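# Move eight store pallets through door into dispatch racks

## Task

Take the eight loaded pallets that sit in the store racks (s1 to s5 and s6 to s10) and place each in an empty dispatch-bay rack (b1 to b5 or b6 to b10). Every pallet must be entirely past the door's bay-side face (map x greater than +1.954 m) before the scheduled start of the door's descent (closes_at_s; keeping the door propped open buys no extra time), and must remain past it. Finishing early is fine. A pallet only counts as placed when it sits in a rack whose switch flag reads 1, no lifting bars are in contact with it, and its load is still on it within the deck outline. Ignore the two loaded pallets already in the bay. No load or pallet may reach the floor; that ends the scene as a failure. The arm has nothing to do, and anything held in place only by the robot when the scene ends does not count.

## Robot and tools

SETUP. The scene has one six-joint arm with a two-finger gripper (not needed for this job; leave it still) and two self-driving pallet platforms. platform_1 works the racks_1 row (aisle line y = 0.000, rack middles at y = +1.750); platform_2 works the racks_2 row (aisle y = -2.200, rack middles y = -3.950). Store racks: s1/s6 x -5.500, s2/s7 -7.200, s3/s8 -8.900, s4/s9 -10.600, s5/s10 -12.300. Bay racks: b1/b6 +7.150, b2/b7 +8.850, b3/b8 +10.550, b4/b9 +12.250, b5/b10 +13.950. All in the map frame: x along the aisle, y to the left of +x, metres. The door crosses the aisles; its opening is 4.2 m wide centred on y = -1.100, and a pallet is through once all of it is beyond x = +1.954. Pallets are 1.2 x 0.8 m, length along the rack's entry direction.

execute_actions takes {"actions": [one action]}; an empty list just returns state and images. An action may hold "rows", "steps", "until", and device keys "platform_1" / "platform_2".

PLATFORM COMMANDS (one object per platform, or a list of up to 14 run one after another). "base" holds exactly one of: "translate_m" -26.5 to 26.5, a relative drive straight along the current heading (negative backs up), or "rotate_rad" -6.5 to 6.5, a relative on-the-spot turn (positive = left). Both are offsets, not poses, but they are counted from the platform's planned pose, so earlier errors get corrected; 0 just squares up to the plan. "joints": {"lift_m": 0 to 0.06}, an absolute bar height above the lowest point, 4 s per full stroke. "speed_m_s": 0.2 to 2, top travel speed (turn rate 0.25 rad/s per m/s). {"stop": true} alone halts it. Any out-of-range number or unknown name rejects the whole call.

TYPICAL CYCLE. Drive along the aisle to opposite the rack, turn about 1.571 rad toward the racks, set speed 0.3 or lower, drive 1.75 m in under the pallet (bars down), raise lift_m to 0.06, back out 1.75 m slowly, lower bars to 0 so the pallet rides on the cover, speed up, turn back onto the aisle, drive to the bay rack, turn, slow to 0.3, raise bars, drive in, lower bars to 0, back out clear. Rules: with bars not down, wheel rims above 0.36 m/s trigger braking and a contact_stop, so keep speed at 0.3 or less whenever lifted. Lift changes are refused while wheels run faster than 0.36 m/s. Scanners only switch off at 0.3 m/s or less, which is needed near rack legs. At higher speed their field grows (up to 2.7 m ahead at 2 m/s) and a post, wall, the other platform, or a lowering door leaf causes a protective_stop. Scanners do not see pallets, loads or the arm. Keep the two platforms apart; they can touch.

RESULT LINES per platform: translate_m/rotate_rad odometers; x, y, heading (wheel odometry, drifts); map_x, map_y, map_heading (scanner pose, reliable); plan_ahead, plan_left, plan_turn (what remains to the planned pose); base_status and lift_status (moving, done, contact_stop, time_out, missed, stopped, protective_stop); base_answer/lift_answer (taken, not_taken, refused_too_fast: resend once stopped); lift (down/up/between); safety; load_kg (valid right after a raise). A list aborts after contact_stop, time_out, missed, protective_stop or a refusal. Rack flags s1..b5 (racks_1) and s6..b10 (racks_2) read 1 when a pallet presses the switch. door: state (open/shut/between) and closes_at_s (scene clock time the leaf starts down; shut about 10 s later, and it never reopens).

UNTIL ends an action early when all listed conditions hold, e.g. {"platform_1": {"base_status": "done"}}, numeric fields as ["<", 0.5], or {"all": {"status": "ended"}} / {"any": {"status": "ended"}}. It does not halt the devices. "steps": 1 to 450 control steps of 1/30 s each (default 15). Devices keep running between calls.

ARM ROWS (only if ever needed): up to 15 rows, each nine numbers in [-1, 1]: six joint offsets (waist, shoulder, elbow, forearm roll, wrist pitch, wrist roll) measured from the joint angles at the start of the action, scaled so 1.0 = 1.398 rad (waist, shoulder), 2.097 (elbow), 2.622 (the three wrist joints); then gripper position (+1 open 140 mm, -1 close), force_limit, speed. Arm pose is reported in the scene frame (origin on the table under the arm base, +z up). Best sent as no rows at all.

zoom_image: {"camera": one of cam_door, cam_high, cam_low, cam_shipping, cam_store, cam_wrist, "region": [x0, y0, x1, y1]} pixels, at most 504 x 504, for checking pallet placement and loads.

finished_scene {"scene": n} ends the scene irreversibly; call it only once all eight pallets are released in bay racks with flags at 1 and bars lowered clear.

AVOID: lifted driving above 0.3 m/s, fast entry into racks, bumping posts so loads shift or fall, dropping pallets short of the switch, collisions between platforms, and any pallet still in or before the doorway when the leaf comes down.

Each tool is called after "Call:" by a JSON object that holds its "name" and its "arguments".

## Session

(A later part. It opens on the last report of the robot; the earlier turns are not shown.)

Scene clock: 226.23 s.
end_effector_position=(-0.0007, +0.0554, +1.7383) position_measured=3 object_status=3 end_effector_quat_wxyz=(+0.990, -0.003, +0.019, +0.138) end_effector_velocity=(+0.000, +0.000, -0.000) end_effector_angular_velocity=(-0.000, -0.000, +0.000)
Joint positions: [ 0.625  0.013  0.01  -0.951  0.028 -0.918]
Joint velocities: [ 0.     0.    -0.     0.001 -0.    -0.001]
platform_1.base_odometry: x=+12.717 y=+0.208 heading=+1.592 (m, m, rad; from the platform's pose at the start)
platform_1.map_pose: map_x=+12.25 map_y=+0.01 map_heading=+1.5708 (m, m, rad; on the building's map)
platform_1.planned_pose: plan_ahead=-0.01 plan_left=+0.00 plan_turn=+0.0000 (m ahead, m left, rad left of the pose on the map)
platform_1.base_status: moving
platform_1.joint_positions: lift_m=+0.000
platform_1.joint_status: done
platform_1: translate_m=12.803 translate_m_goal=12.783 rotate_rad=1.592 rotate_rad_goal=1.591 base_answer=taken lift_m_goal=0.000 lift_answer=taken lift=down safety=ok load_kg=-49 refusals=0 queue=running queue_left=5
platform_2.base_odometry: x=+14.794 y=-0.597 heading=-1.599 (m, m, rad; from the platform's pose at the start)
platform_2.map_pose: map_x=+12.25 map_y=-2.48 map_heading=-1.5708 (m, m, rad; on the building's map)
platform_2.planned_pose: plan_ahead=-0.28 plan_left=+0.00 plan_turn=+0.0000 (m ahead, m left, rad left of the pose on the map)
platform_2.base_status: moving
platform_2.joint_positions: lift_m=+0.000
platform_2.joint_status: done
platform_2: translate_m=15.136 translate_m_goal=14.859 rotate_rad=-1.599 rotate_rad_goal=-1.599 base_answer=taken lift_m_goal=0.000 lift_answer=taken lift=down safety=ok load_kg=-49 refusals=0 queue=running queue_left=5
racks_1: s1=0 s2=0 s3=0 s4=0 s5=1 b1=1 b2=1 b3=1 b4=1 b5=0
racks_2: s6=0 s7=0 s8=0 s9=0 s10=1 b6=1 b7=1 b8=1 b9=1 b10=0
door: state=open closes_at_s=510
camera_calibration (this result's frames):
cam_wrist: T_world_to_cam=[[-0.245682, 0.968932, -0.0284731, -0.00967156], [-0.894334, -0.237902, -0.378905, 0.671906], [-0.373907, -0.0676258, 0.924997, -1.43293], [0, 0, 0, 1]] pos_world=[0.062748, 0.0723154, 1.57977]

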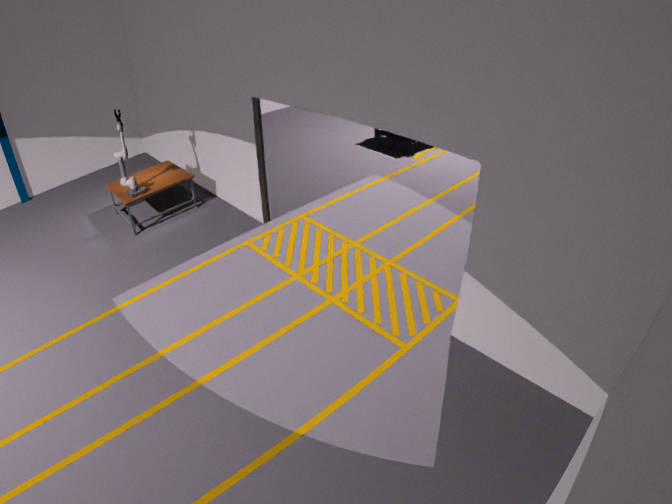

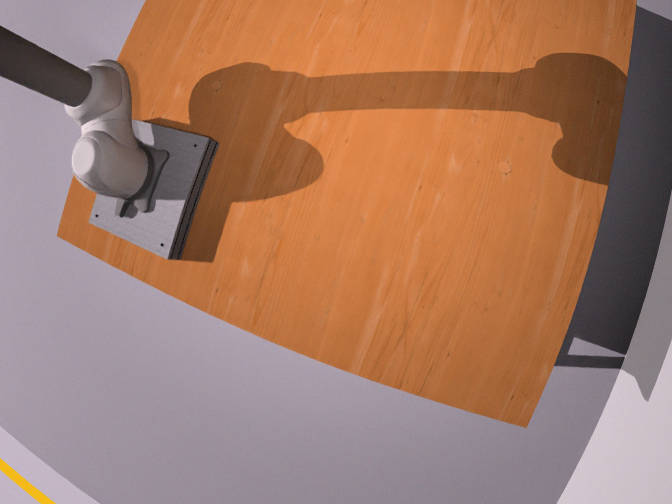

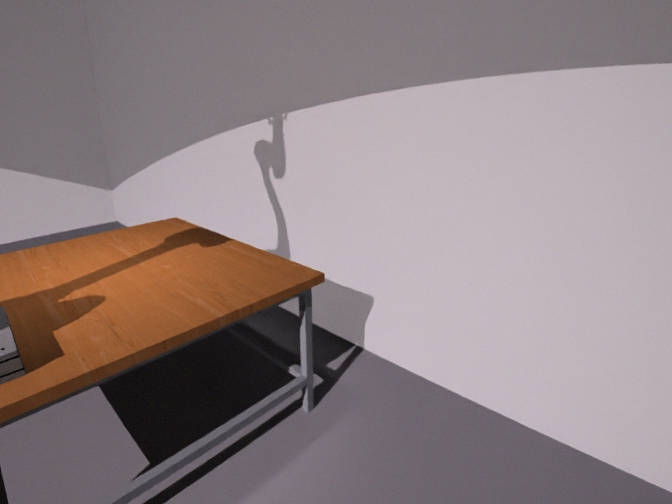

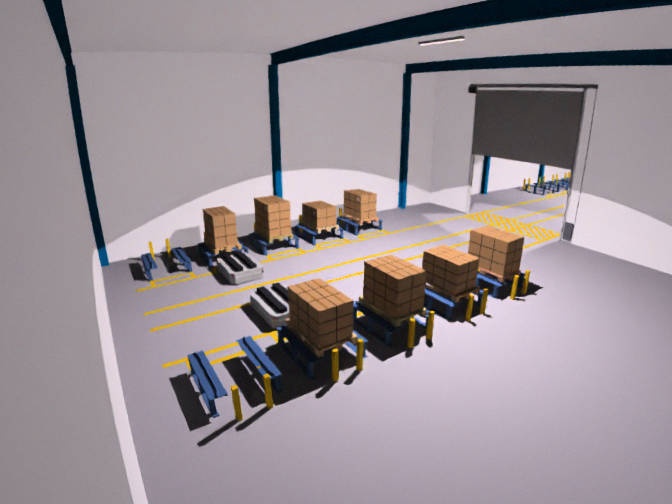

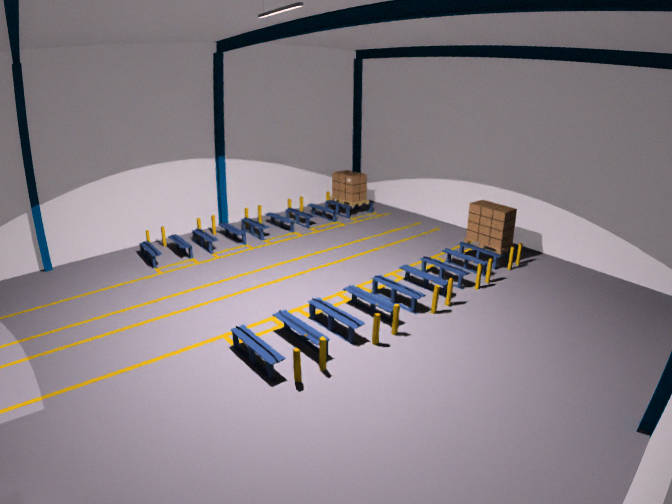

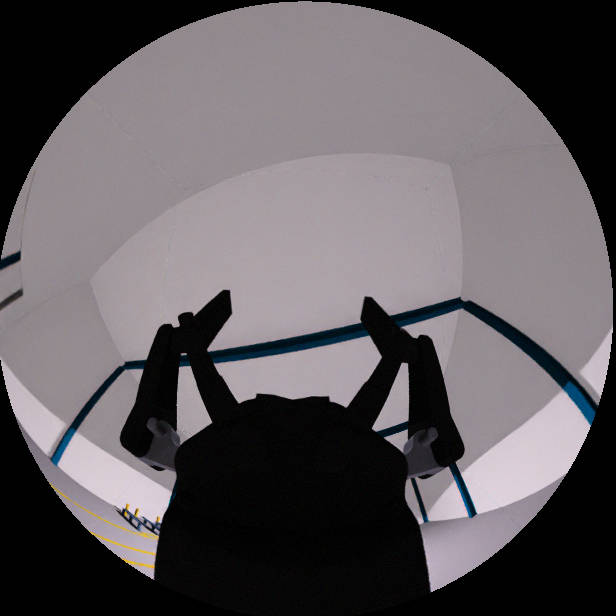

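Call:
{"name": "execute_actions", "arguments": {"actions": [{"steps":450}]}}

Scene clock: 241.57 s.
end_effector_position=(-0.0007, +0.0554, +1.7383) position_measured=3 object_status=3 end_effector_quat_wxyz=(+0.990, -0.003, +0.019, +0.138) end_effector_velocity=(-0.002, -0.001, +0.000) end_effector_angular_velocity=(+0.001, -0.001, -0.001)
Joint positions: [ 0.625  0.013  0.01  -0.951  0.028 -0.918]
Joint velocities: [ 0.    -0.001 -0.001  0.     0.001 -0.001]
platform_1.base_odometry: x=-3.438 y=-0.174 heading=+0.035 (m, m, rad; from the platform's pose at the start)
platform_1.map_pose: map_x=-3.98 map_y=+0.02 map_heading=+0.0175 (m, m, rad; on the building's map)
platform_1.planned_pose: plan_ahead=-8.32 plan_left=+0.13 plan_turn=-0.0175 (m ahead, m left, rad left of the pose on the map)
platform_1.base_status: moving
platform_1.joint_positions: lift_m=+0.000
platform_1.joint_status: done
platform_1: translate_m=-3.435 translate_m_goal=-11.757 rotate_rad=0.036 rotate_rad_goal=0.038 base_answer=taken lift_m_goal=0.000 lift_answer=taken lift=down safety=ok load_kg=-49 refusals=0 queue=running queue_left=3
platform_2.base_odometry: x=-0.085 y=+0.115 heading=-0.008 (m, m, rad; from the platform's pose at the start)
platform_2.map_pose: map_x=-2.69 map_y=-2.21 map_heading=-0.0044 (m, m, rad; on the building's map)
platform_2.planned_pose: plan_ahead=-9.61 plan_left=-0.03 plan_turn=+0.0044 (m ahead, m left, rad left of the pose on the map)
platform_2.base_status: moving
platform_2.joint_positions: lift_m=+0.000
platform_2.joint_status: done
platform_2: translate_m=-0.102 translate_m_goal=-9.691 rotate_rad=-0.009 rotate_rad_goal=-0.011 base_answer=taken lift_m_goal=0.000 lift_answer=taken lift=down safety=ok load_kg=-49 refusals=0 queue=running queue_left=3
racks_1: s1=0 s2=0 s3=0 s4=0 s5=1 b1=1 b2=1 b3=1 b4=1 b5=0
racks_2: s6=0 s7=0 s8=0 s9=0 s10=1 b6=1 b7=1 b8=1 b9=1 b10=0
door: state=open closes_at_s=510
camera_calibration (this result's frames):
cam_wrist: T_world_to_cam=[[-0.245682, 0.968932, -0.0284731, -0.00967159], [-0.894334, -0.237901, -0.378905, 0.671906], [-0.373907, -0.0676257, 0.924997, -1.43293], [0, 0, 0, 1]] pos_world=[0.0627481, 0.0723154, 1.57977]

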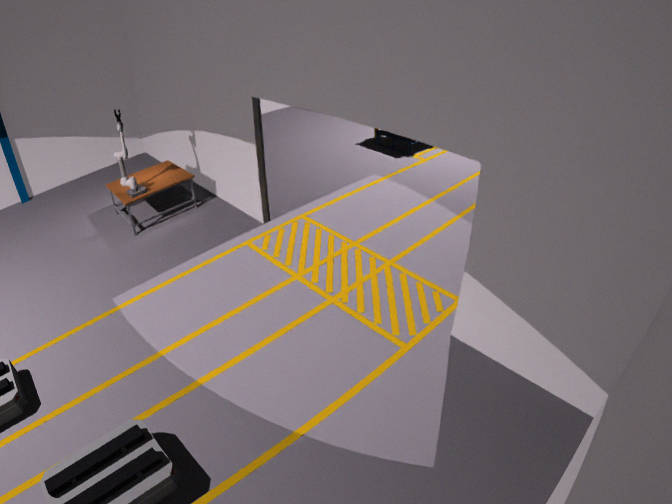

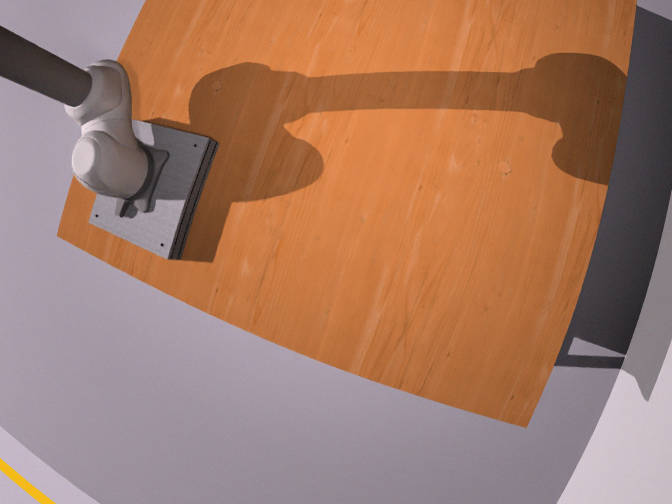

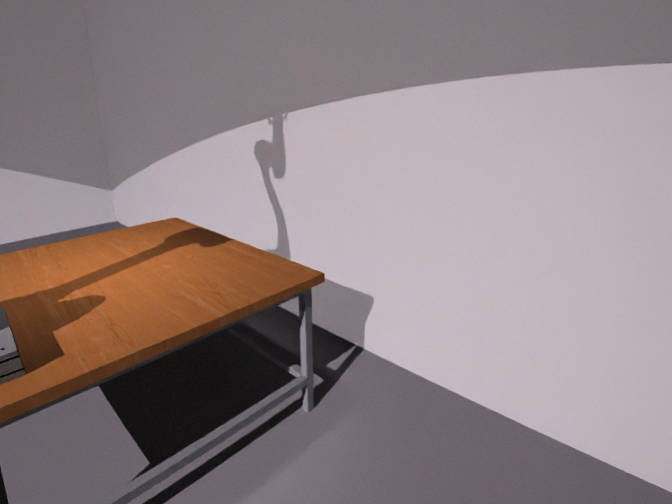

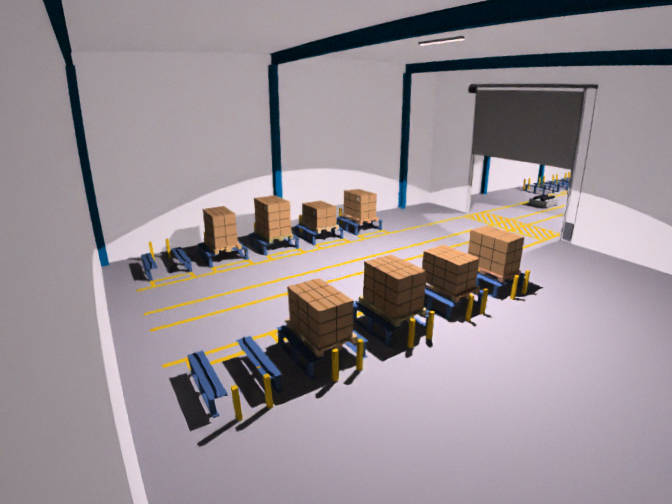

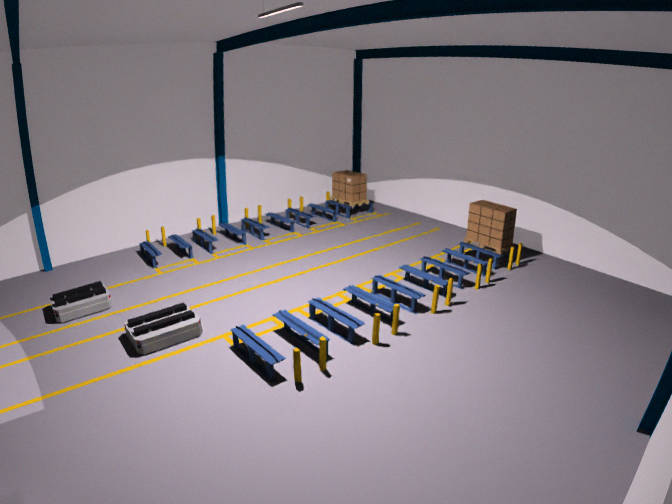

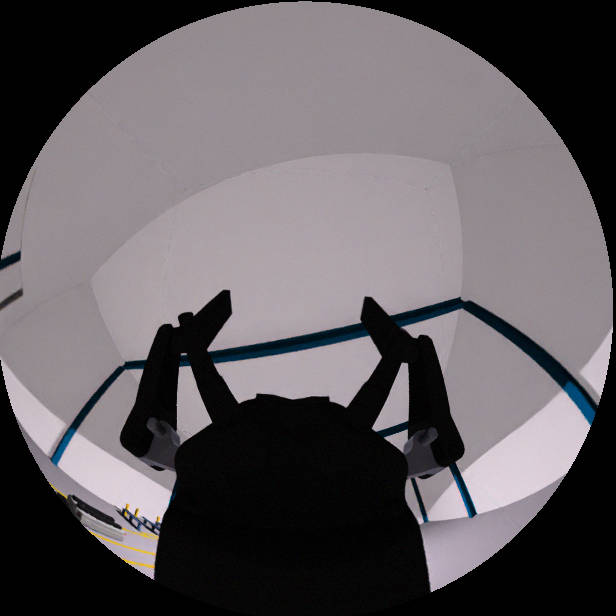

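Call:
{"name": "execute_actions", "arguments": {"actions": []}}

Scene clock: 243.33 s.
end_effector_position=(-0.0007, +0.0554, +1.7383) position_measured=3 object_status=3 end_effector_quat_wxyz=(+0.990, -0.003, +0.019, +0.138) end_effector_velocity=(-0.001, +0.000, +0.000) end_effector_angular_velocity=(-0.001, -0.002, +0.000)
Joint positions: [ 0.625  0.013  0.01  -0.951  0.028 -0.918]
Joint velocities: [ 0.    -0.     0.     0.    -0.002  0.   ]
platform_1.base_odometry: x=-6.956 y=-0.280 heading=+0.025 (m, m, rad; from the platform's pose at the start)
platform_1.map_pose: map_x=-7.50 map_y=+0.00 map_heading=+0.0000 (m, m, rad; on the building's map)
platform_1.planned_pose: plan_ahead=-4.80 plan_left=+0.00 plan_turn=+0.0000 (m ahead, m left, rad left of the pose on the map)
platform_1.base_status: moving
platform_1.joint_positions: lift_m=+0.000
platform_1.joint_status: done
platform_1: translate_m=-6.951 translate_m_goal=-11.757 rotate_rad=0.025 rotate_rad_goal=0.026 base_answer=taken lift_m_goal=0.000 lift_answer=taken lift=down safety=ok load_kg=-49 refusals=0 queue=running queue_left=3
platform_2.base_odometry: x=-3.618 y=+0.191 heading=-0.023 (m, m, rad; from the platform's pose at the start)
platform_2.map_pose: map_x=-6.24 map_y=-2.20 map_heading=+0.0044 (m, m, rad; on the building's map)
platform_2.planned_pose: plan_ahead=-6.06 plan_left=+0.03 plan_turn=-0.0044 (m ahead, m left, rad left of the pose on the map)
platform_2.base_status: moving
platform_2.joint_positions: lift_m=+0.000
platform_2.joint_status: done
platform_2: translate_m=-3.635 translate_m_goal=-9.691 rotate_rad=-0.023 rotate_rad_goal=-0.023 base_answer=taken lift_m_goal=0.000 lift_answer=taken lift=down safety=ok load_kg=-49 refusals=0 queue=running queue_left=3
racks_1: s1=0 s2=0 s3=0 s4=0 s5=1 b1=1 b2=1 b3=1 b4=1 b5=0
racks_2: s6=0 s7=0 s8=0 s9=0 s10=1 b6=1 b7=1 b8=1 b9=1 b10=0
door: state=open closes_at_s=510
camera_calibration (this result's frames):
cam_wrist: T_world_to_cam=[[-0.245682, 0.968932, -0.0284731, -0.00967155], [-0.894334, -0.237901, -0.378905, 0.671906], [-0.373907, -0.0676257, 0.924997, -1.43293], [0, 0, 0, 1]] pos_world=[0.062748, 0.0723154, 1.57977]

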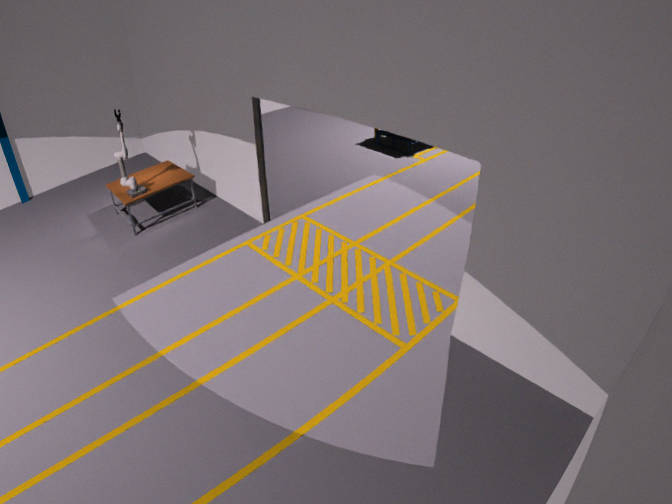

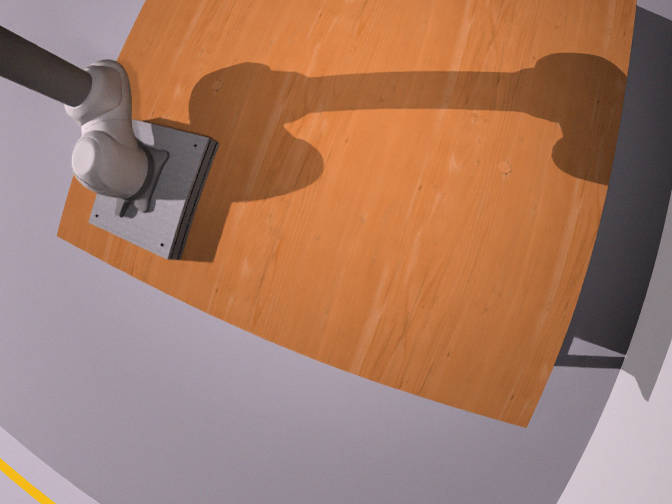

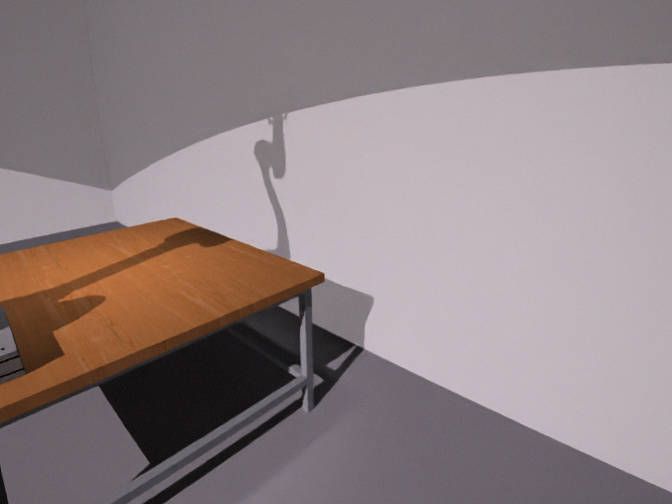

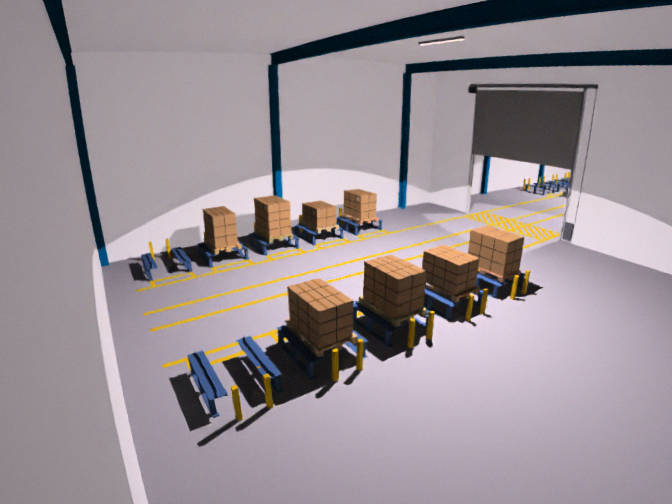

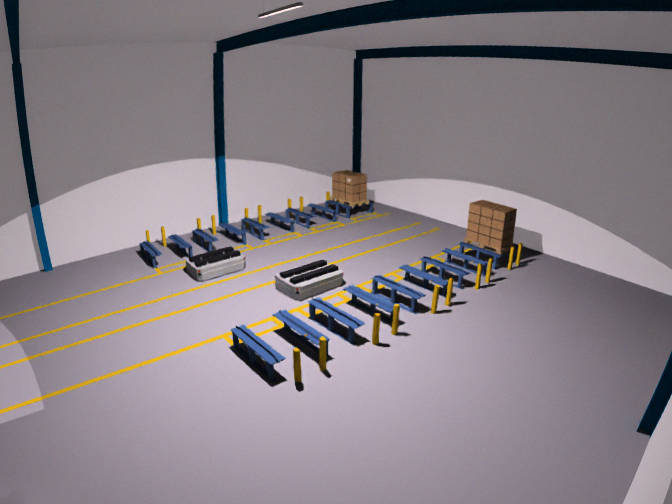

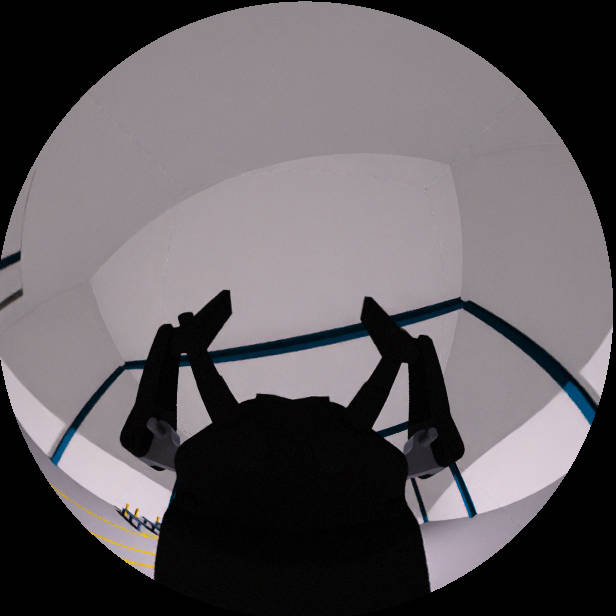

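Call:
{"name": "execute_actions", "arguments": {"actions": [{"steps":450,"until":{"platform_1":{"queue_left":["<=",0],"base_status":["!=","moving"]}}}]}}

Scene clock: 258.67 s.
end_effector_position=(-0.0007, +0.0554, +1.7383) position_measured=3 object_status=3 end_effector_quat_wxyz=(+0.990, -0.003, +0.019, +0.138) end_effector_velocity=(-0.001, -0.001, +0.000) end_effector_angular_velocity=(+0.001, +0.000, +0.002)
Joint positions: [ 0.625  0.013  0.01  -0.951  0.028 -0.918]
Joint velocities: [-0.    -0.001 -0.001  0.002  0.001  0.   ]
platform_1.base_odometry: x=-11.851 y=+1.263 heading=+1.592 (m, m, rad; from the platform's pose at the start)
platform_1.map_pose: map_x=-12.30 map_y=+1.68 map_heading=+1.5708 (m, m, rad; on the building's map)
platform_1.planned_pose: plan_ahead=+0.02 plan_left=+0.00 plan_turn=+0.0000 (m ahead, m left, rad left of the pose on the map)
platform_1.base_status: moving
platform_1.joint_positions: lift_m=+0.030
platform_1.joint_status: done
platform_1: translate_m=-10.080 translate_m_goal=-10.047 rotate_rad=1.592 rotate_rad_goal=1.591 base_answer=taken lift_m_goal=0.030 lift_answer=taken lift=between safety=ok load_kg=0 refusals=0 queue=running queue_left=1
platform_2.base_odometry: x=-9.790 y=-1.145 heading=-1.597 (m, m, rad; from the platform's pose at the start)
platform_2.map_pose: map_x=-12.30 map_y=-3.70 map_heading=-1.5708 (m, m, rad; on the building's map)
platform_2.planned_pose: plan_ahead=+0.20 plan_left=+0.00 plan_turn=+0.0000 (m ahead, m left, rad left of the pose on the map)
platform_2.base_status: moving
platform_2.joint_positions: lift_m=+0.030
platform_2.joint_status: done
platform_2: translate_m=-8.197 translate_m_goal=-8.000 rotate_rad=-1.597 rotate_rad_goal=-1.596 base_answer=taken lift_m_goal=0.030 lift_answer=taken lift=between safety=ok load_kg=0 refusals=0 queue=running queue_left=1
racks_1: s1=0 s2=0 s3=0 s4=0 s5=1 b1=1 b2=1 b3=1 b4=1 b5=0
racks_2: s6=0 s7=0 s8=0 s9=0 s10=1 b6=1 b7=1 b8=1 b9=1 b10=0
door: state=open closes_at_s=510
camera_calibration (this result's frames):
cam_wrist: T_world_to_cam=[[-0.245682, 0.968932, -0.0284733, -0.00967145], [-0.894335, -0.237902, -0.378904, 0.671906], [-0.373907, -0.0676253, 0.924998, -1.43293], [0, 0, 0, 1]] pos_world=[0.0627485, 0.0723157, 1.57977]

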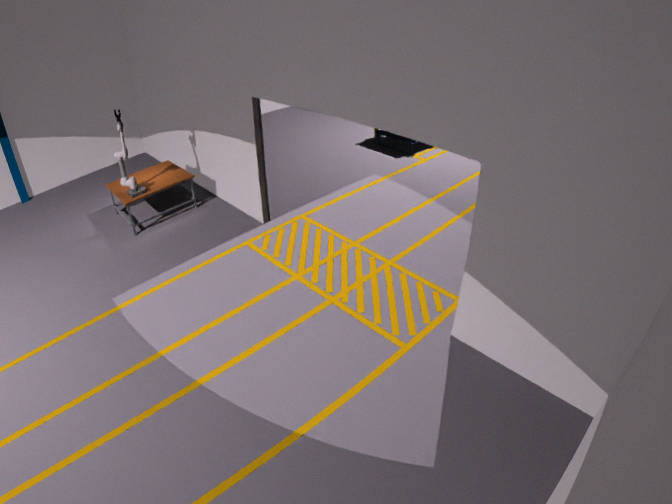

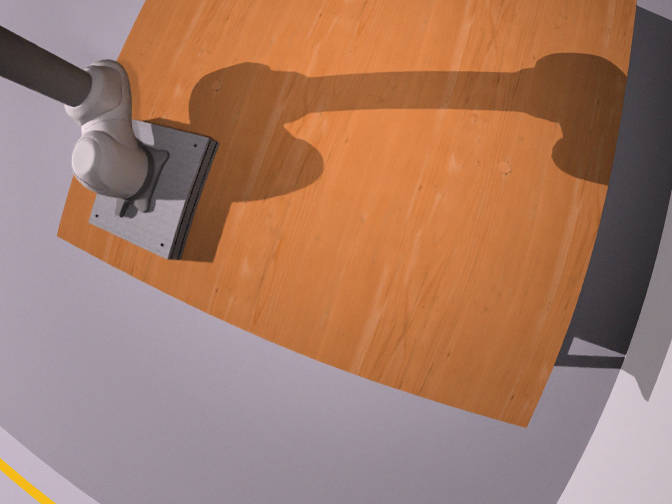

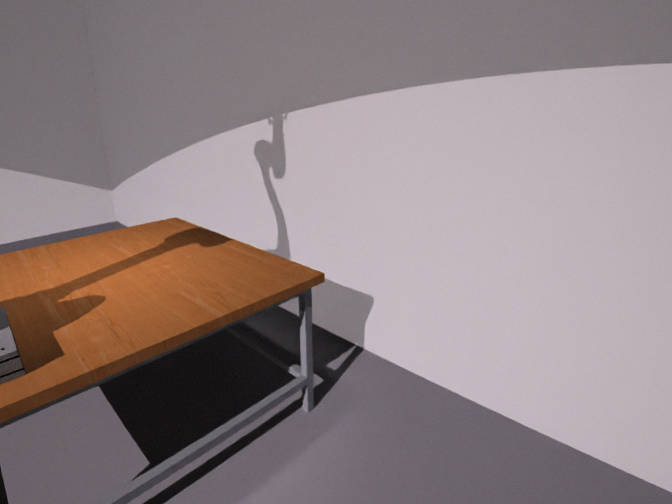

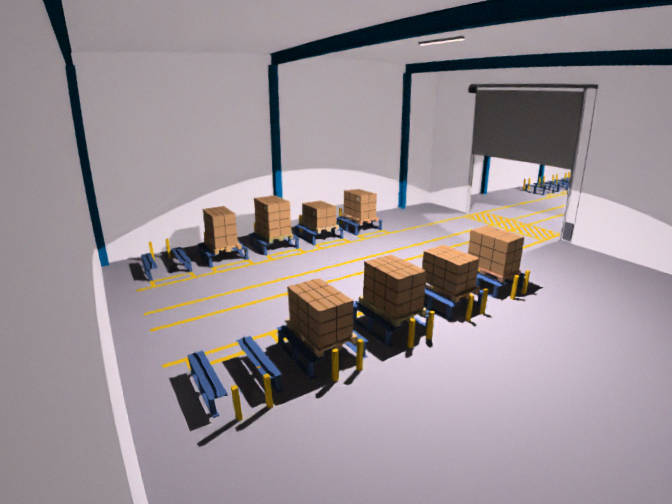

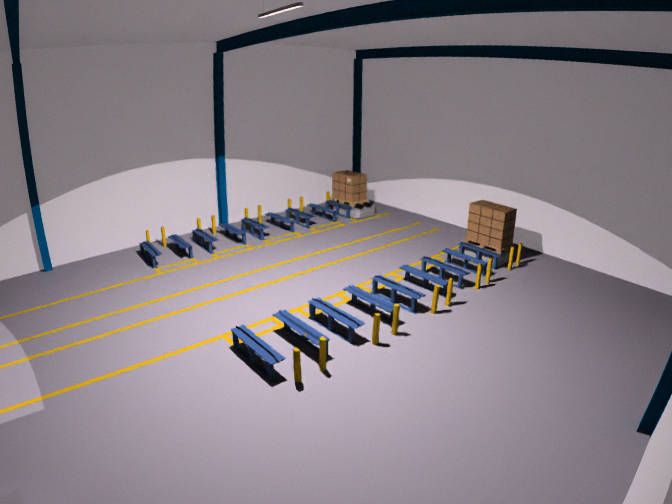

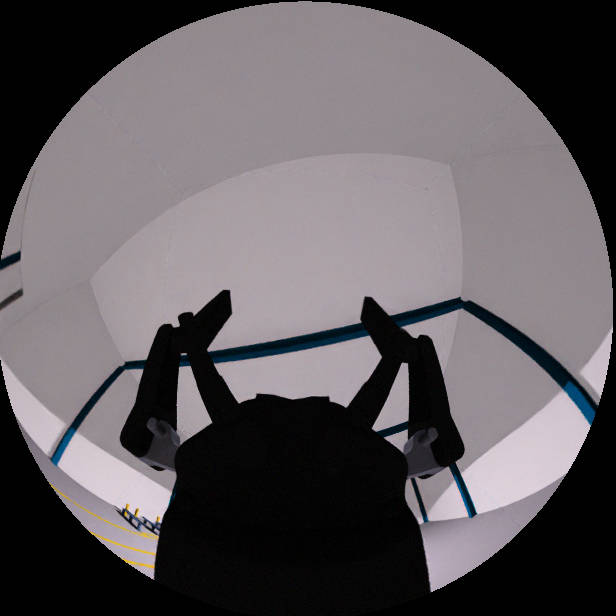

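Call:
{"name": "execute_actions", "arguments": {"actions": [{"steps":150,"until":{"platform_1":{"queue_left":["<=",0],"base_status":["!=","moving"]},"platform_2":{"queue_left":["<=",0],"base_status":["!=","moving"]}}}]}}

Scene clock: 259.87 s.
end_effector_position=(-0.0007, +0.0554, +1.7383) position_measured=3 object_status=3 end_effector_quat_wxyz=(+0.990, -0.003, +0.019, +0.138) end_effector_velocity=(+0.000, +0.000, -0.000) end_effector_angular_velocity=(-0.000, -0.000, +0.002)
Joint positions: [ 0.625  0.013  0.01  -0.951  0.028 -0.918]
Joint velocities: [-0.     0.     0.     0.001 -0.001  0.002]
platform_1.base_odometry: x=-11.851 y=+1.292 heading=+1.592 (m, m, rad; from the platform's pose at the start)
platform_1.map_pose: map_x=-12.30 map_y=+1.70 map_heading=+1.5708 (m, m, rad; on the building's map)
platform_1.planned_pose: plan_ahead=+0.00 plan_left=+0.00 plan_turn=+0.0000 (m ahead, m left, rad left of the pose on the map)
platform_1.base_status: done
platform_1.joint_positions: lift_m=+0.032
platform_1.joint_status: moving
platform_1: translate_m=-10.057 translate_m_goal=-10.057 rotate_rad=1.592 rotate_rad_goal=1.591 base_answer=taken lift_m_goal=0.050 lift_answer=taken lift=between safety=ok load_kg=3 refusals=0 queue=running queue_left=0
platform_2.base_odometry: x=-9.796 y=-1.352 heading=-1.598 (m, m, rad; from the platform's pose at the start)
platform_2.map_pose: map_x=-12.30 map_y=-3.90 map_heading=-1.5708 (m, m, rad; on the building's map)
platform_2.planned_pose: plan_ahead=+0.00 plan_left=+0.00 plan_turn=+0.0000 (m ahead, m left, rad left of the pose on the map)
platform_2.base_status: done
platform_2.joint_positions: lift_m=+0.030
platform_2.joint_status: moving
platform_2: translate_m=-8.000 translate_m_goal=-8.000 rotate_rad=-1.598 rotate_rad_goal=-1.597 base_answer=taken lift_m_goal=0.050 lift_answer=taken lift=between safety=ok load_kg=1 refusals=0 queue=running queue_left=0
racks_1: s1=0 s2=0 s3=0 s4=0 s5=1 b1=1 b2=1 b3=1 b4=1 b5=0
racks_2: s6=0 s7=0 s8=0 s9=0 s10=1 b6=1 b7=1 b8=1 b9=1 b10=0
door: state=open closes_at_s=510
camera_calibration (this result's frames):
cam_wrist: T_world_to_cam=[[-0.245682, 0.968932, -0.0284733, -0.00967143], [-0.894334, -0.237902, -0.378905, 0.671906], [-0.373907, -0.0676253, 0.924998, -1.43293], [0, 0, 0, 1]] pos_world=[0.0627484, 0.0723156, 1.57977]

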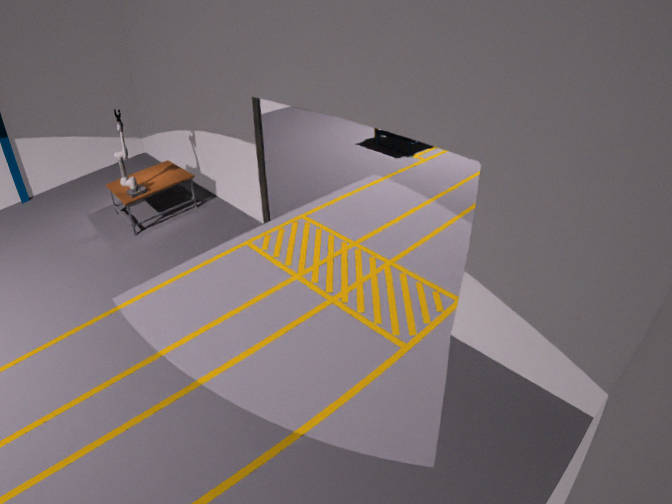

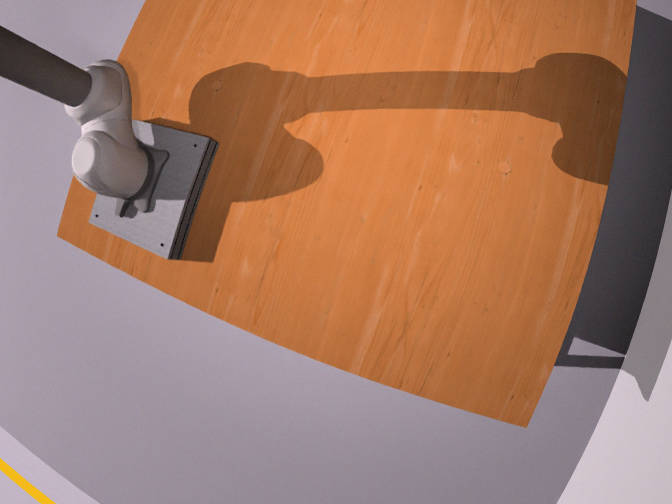

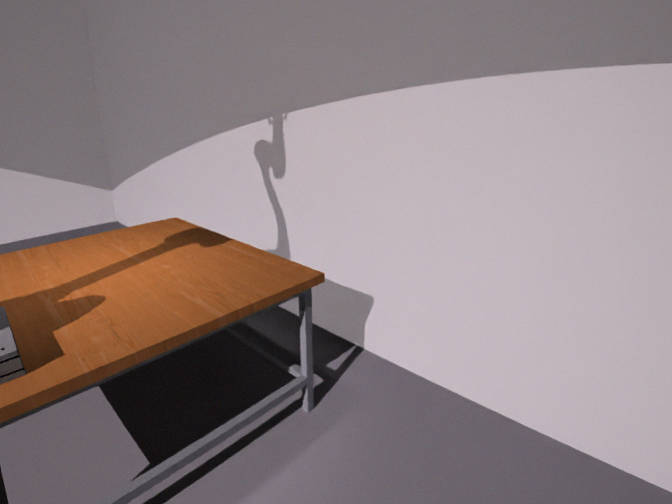

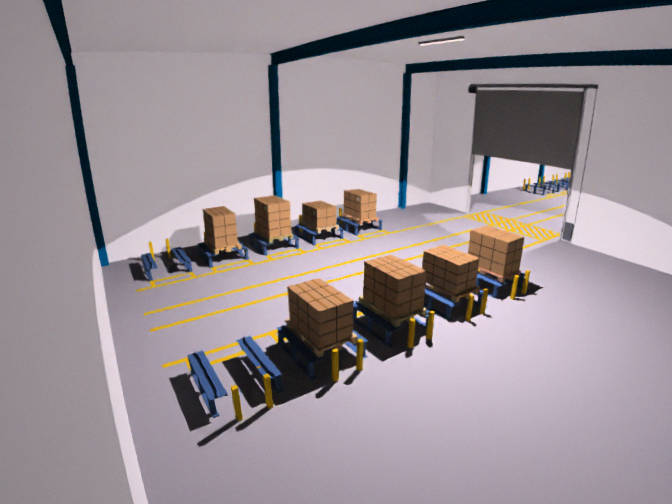

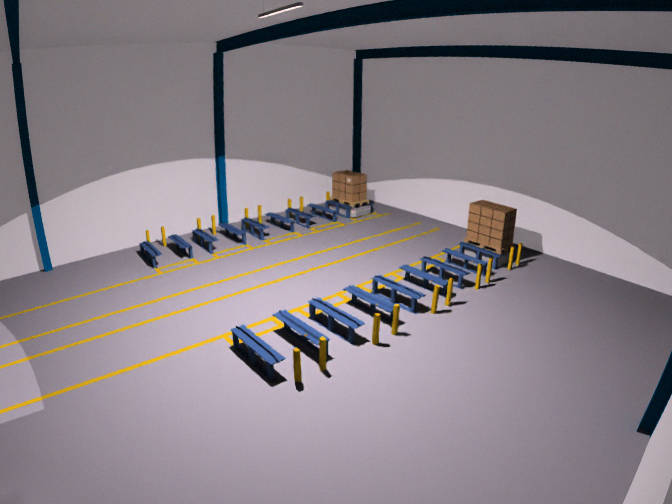

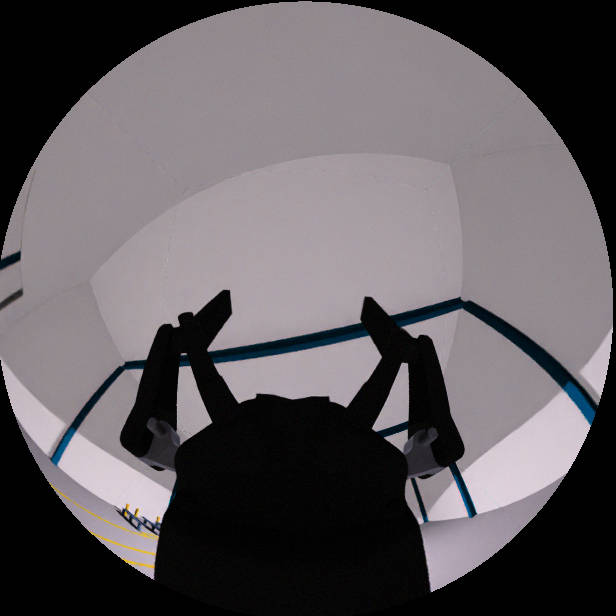

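Call:
{"name": "execute_actions", "arguments": {"actions": [{"platform_1":[{"joints":{"lift_m":0.05},"speed_m_s":0.3},{"base":{"translate_m":-1.70},"joints":{"lift_m":0.055}},{"base":{"rotate_rad":-1.5708},"joints":{"lift_m":0},"speed_m_s":2},{"base":{"translate_m":26.25}},{"base":{"rotate_rad":1.5708},"joints":{"lift_m":0.055}},{"base":{"translate_m":1.70},"speed_m_s":0.3},{"joints":{"lift_m":0.032}},{"base":{"translate_m":-1.30},"joints":{"lift_m":0}}],"platform_2":[{"joints":{"lift_m":0.05},"speed_m_s":0.3},{"base":{"translate_m":-1.70},"joints":{"lift_m":0.055}},{"base":{"rotate_rad":1.5708},"joints":{"lift_m":0},"speed_m_s":2},{"base":{"translate_m":26.25}},{"base":{"rotate_rad":-1.5708},"joints":{"lift_m":0.055}},{"base":{"translate_m":1.70},"speed_m_s":0.3},{"joints":{"lift_m":0.032}},{"base":{"translate_m":-1.30},"joints":{"lift_m":0}}],"steps":330}]}}

Scene clock: 271.70 s.
end_effector_position=(-0.0007, +0.0554, +1.7383) position_measured=3 object_status=3 end_effector_quat_wxyz=(+0.990, -0.003, +0.019, +0.138) end_effector_velocity=(+0.001, +0.001, -0.000) end_effector_angular_velocity=(-0.000, +0.000, -0.002)
Joint positions: [ 0.625  0.013  0.01  -0.951  0.028 -0.918]
Joint velocities: [ 0.     0.001 -0.    -0.001 -0.    -0.002]
platform_1.base_odometry: x=-11.807 y=-0.407 heading=+0.028 (m, m, rad; from the platform's pose at the start)
platform_1.map_pose: map_x=-12.29 map_y=+0.00 map_heading=+0.0044 (m, m, rad; on the building's map)
platform_1.planned_pose: plan_ahead=+26.24 plan_left=-0.11 plan_turn=-0.0044 (m ahead, m left, rad left of the pose on the map)
platform_1.base_status: moving
platform_1.joint_positions: lift_m=+0.000
platform_1.joint_status: done
platform_1: translate_m=-11.749 translate_m_goal=14.494 rotate_rad=0.027 rotate_rad_goal=0.027 base_answer=taken lift_m_goal=0.000 lift_answer=taken lift=down safety=ok load_kg=-49 refusals=0 queue=running queue_left=4
platform_2.base_odometry: x=-9.748 y=+0.347 heading=-0.024 (m, m, rad; from the platform's pose at the start)
platform_2.map_pose: map_x=-12.30 map_y=-2.20 map_heading=+0.0000 (m, m, rad; on the building's map)
platform_2.planned_pose: plan_ahead=+0.00 plan_left=+0.00 plan_turn=+0.0000 (m ahead, m left, rad left of the pose on the map)
platform_2.base_status: moving
platform_2.joint_positions: lift_m=+0.000
platform_2.joint_status: moving
platform_2: translate_m=-9.700 translate_m_goal=-9.700 rotate_rad=-0.025 rotate_rad_goal=-0.025 base_answer=taken lift_m_goal=0.000 lift_answer=taken lift=down safety=ok load_kg=-30 refusals=0 queue=running queue_left=5
racks_1: s1=0 s2=0 s3=0 s4=0 s5=0 b1=1 b2=1 b3=1 b4=1 b5=0
racks_2: s6=0 s7=0 s8=0 s9=0 s10=0 b6=1 b7=1 b8=1 b9=1 b10=0
door: state=open closes_at_s=510
camera_calibration (this result's frames):
cam_wrist: T_world_to_cam=[[-0.245682, 0.968932, -0.0284733, -0.00967142], [-0.894335, -0.237902, -0.378905, 0.671906], [-0.373907, -0.0676253, 0.924998, -1.43293], [0, 0, 0, 1]] pos_world=[0.0627485, 0.0723157, 1.57977]

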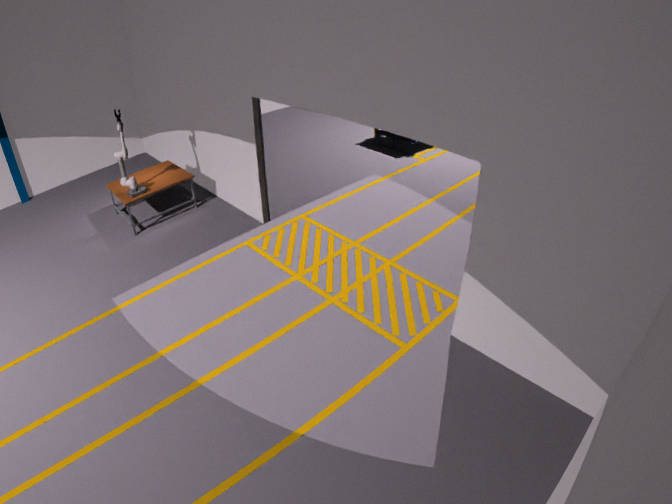

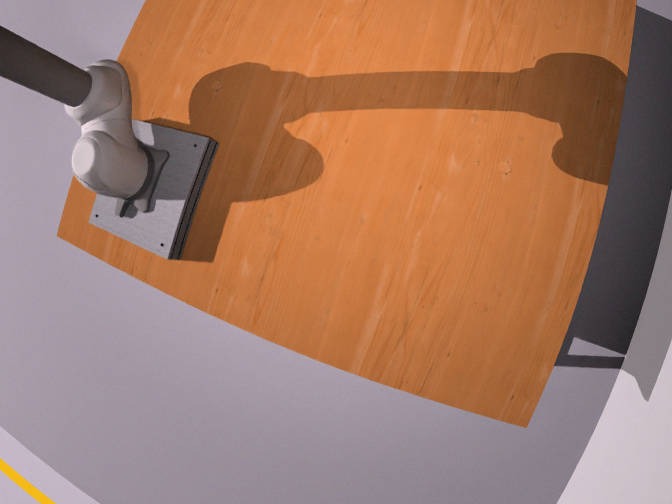

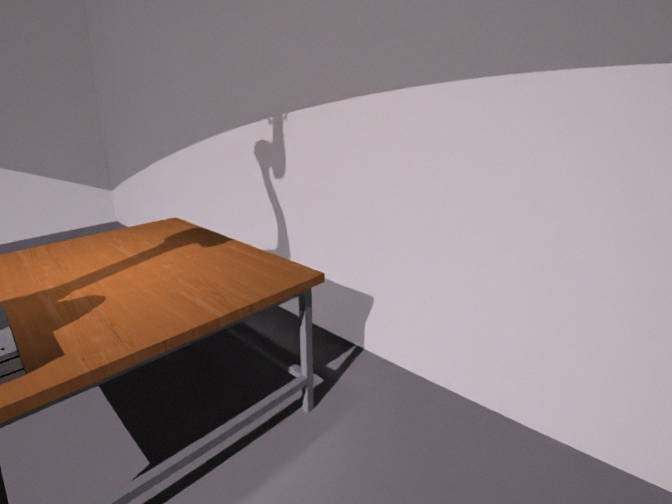

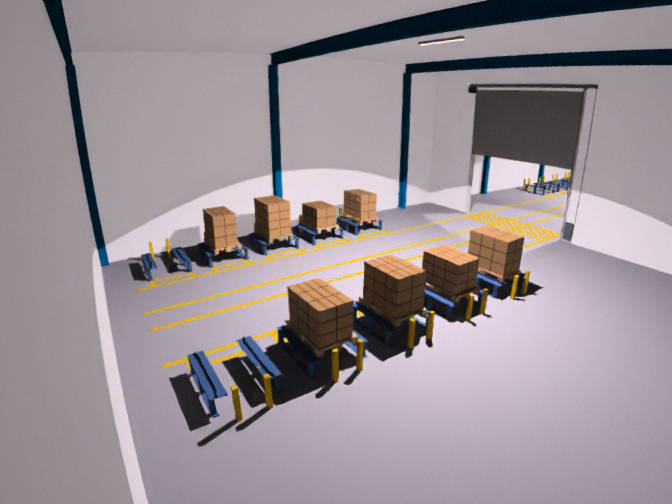

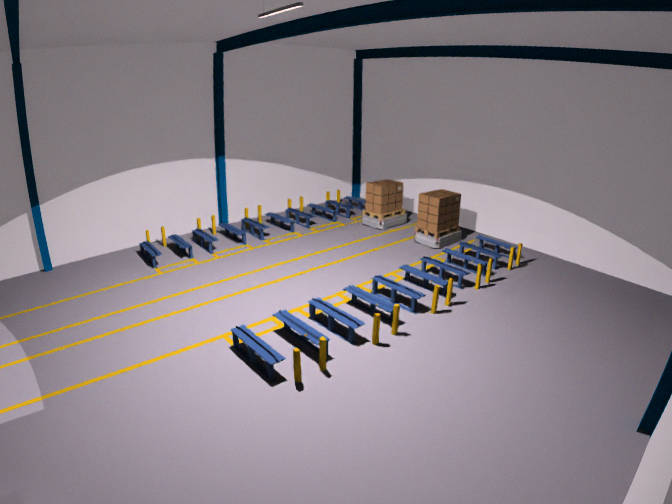

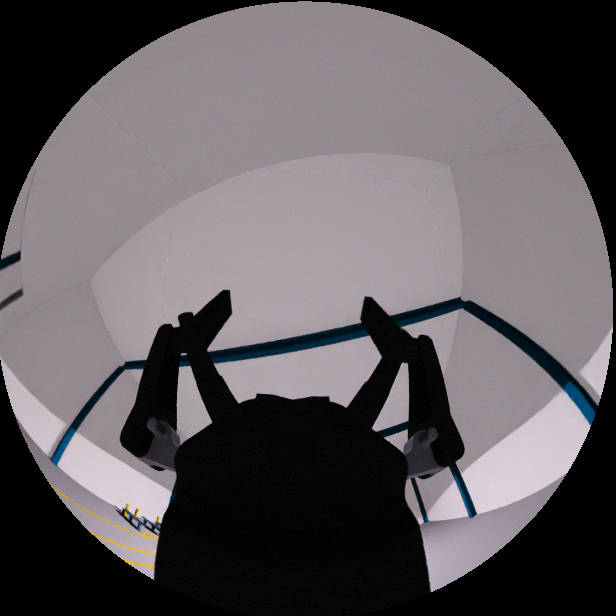

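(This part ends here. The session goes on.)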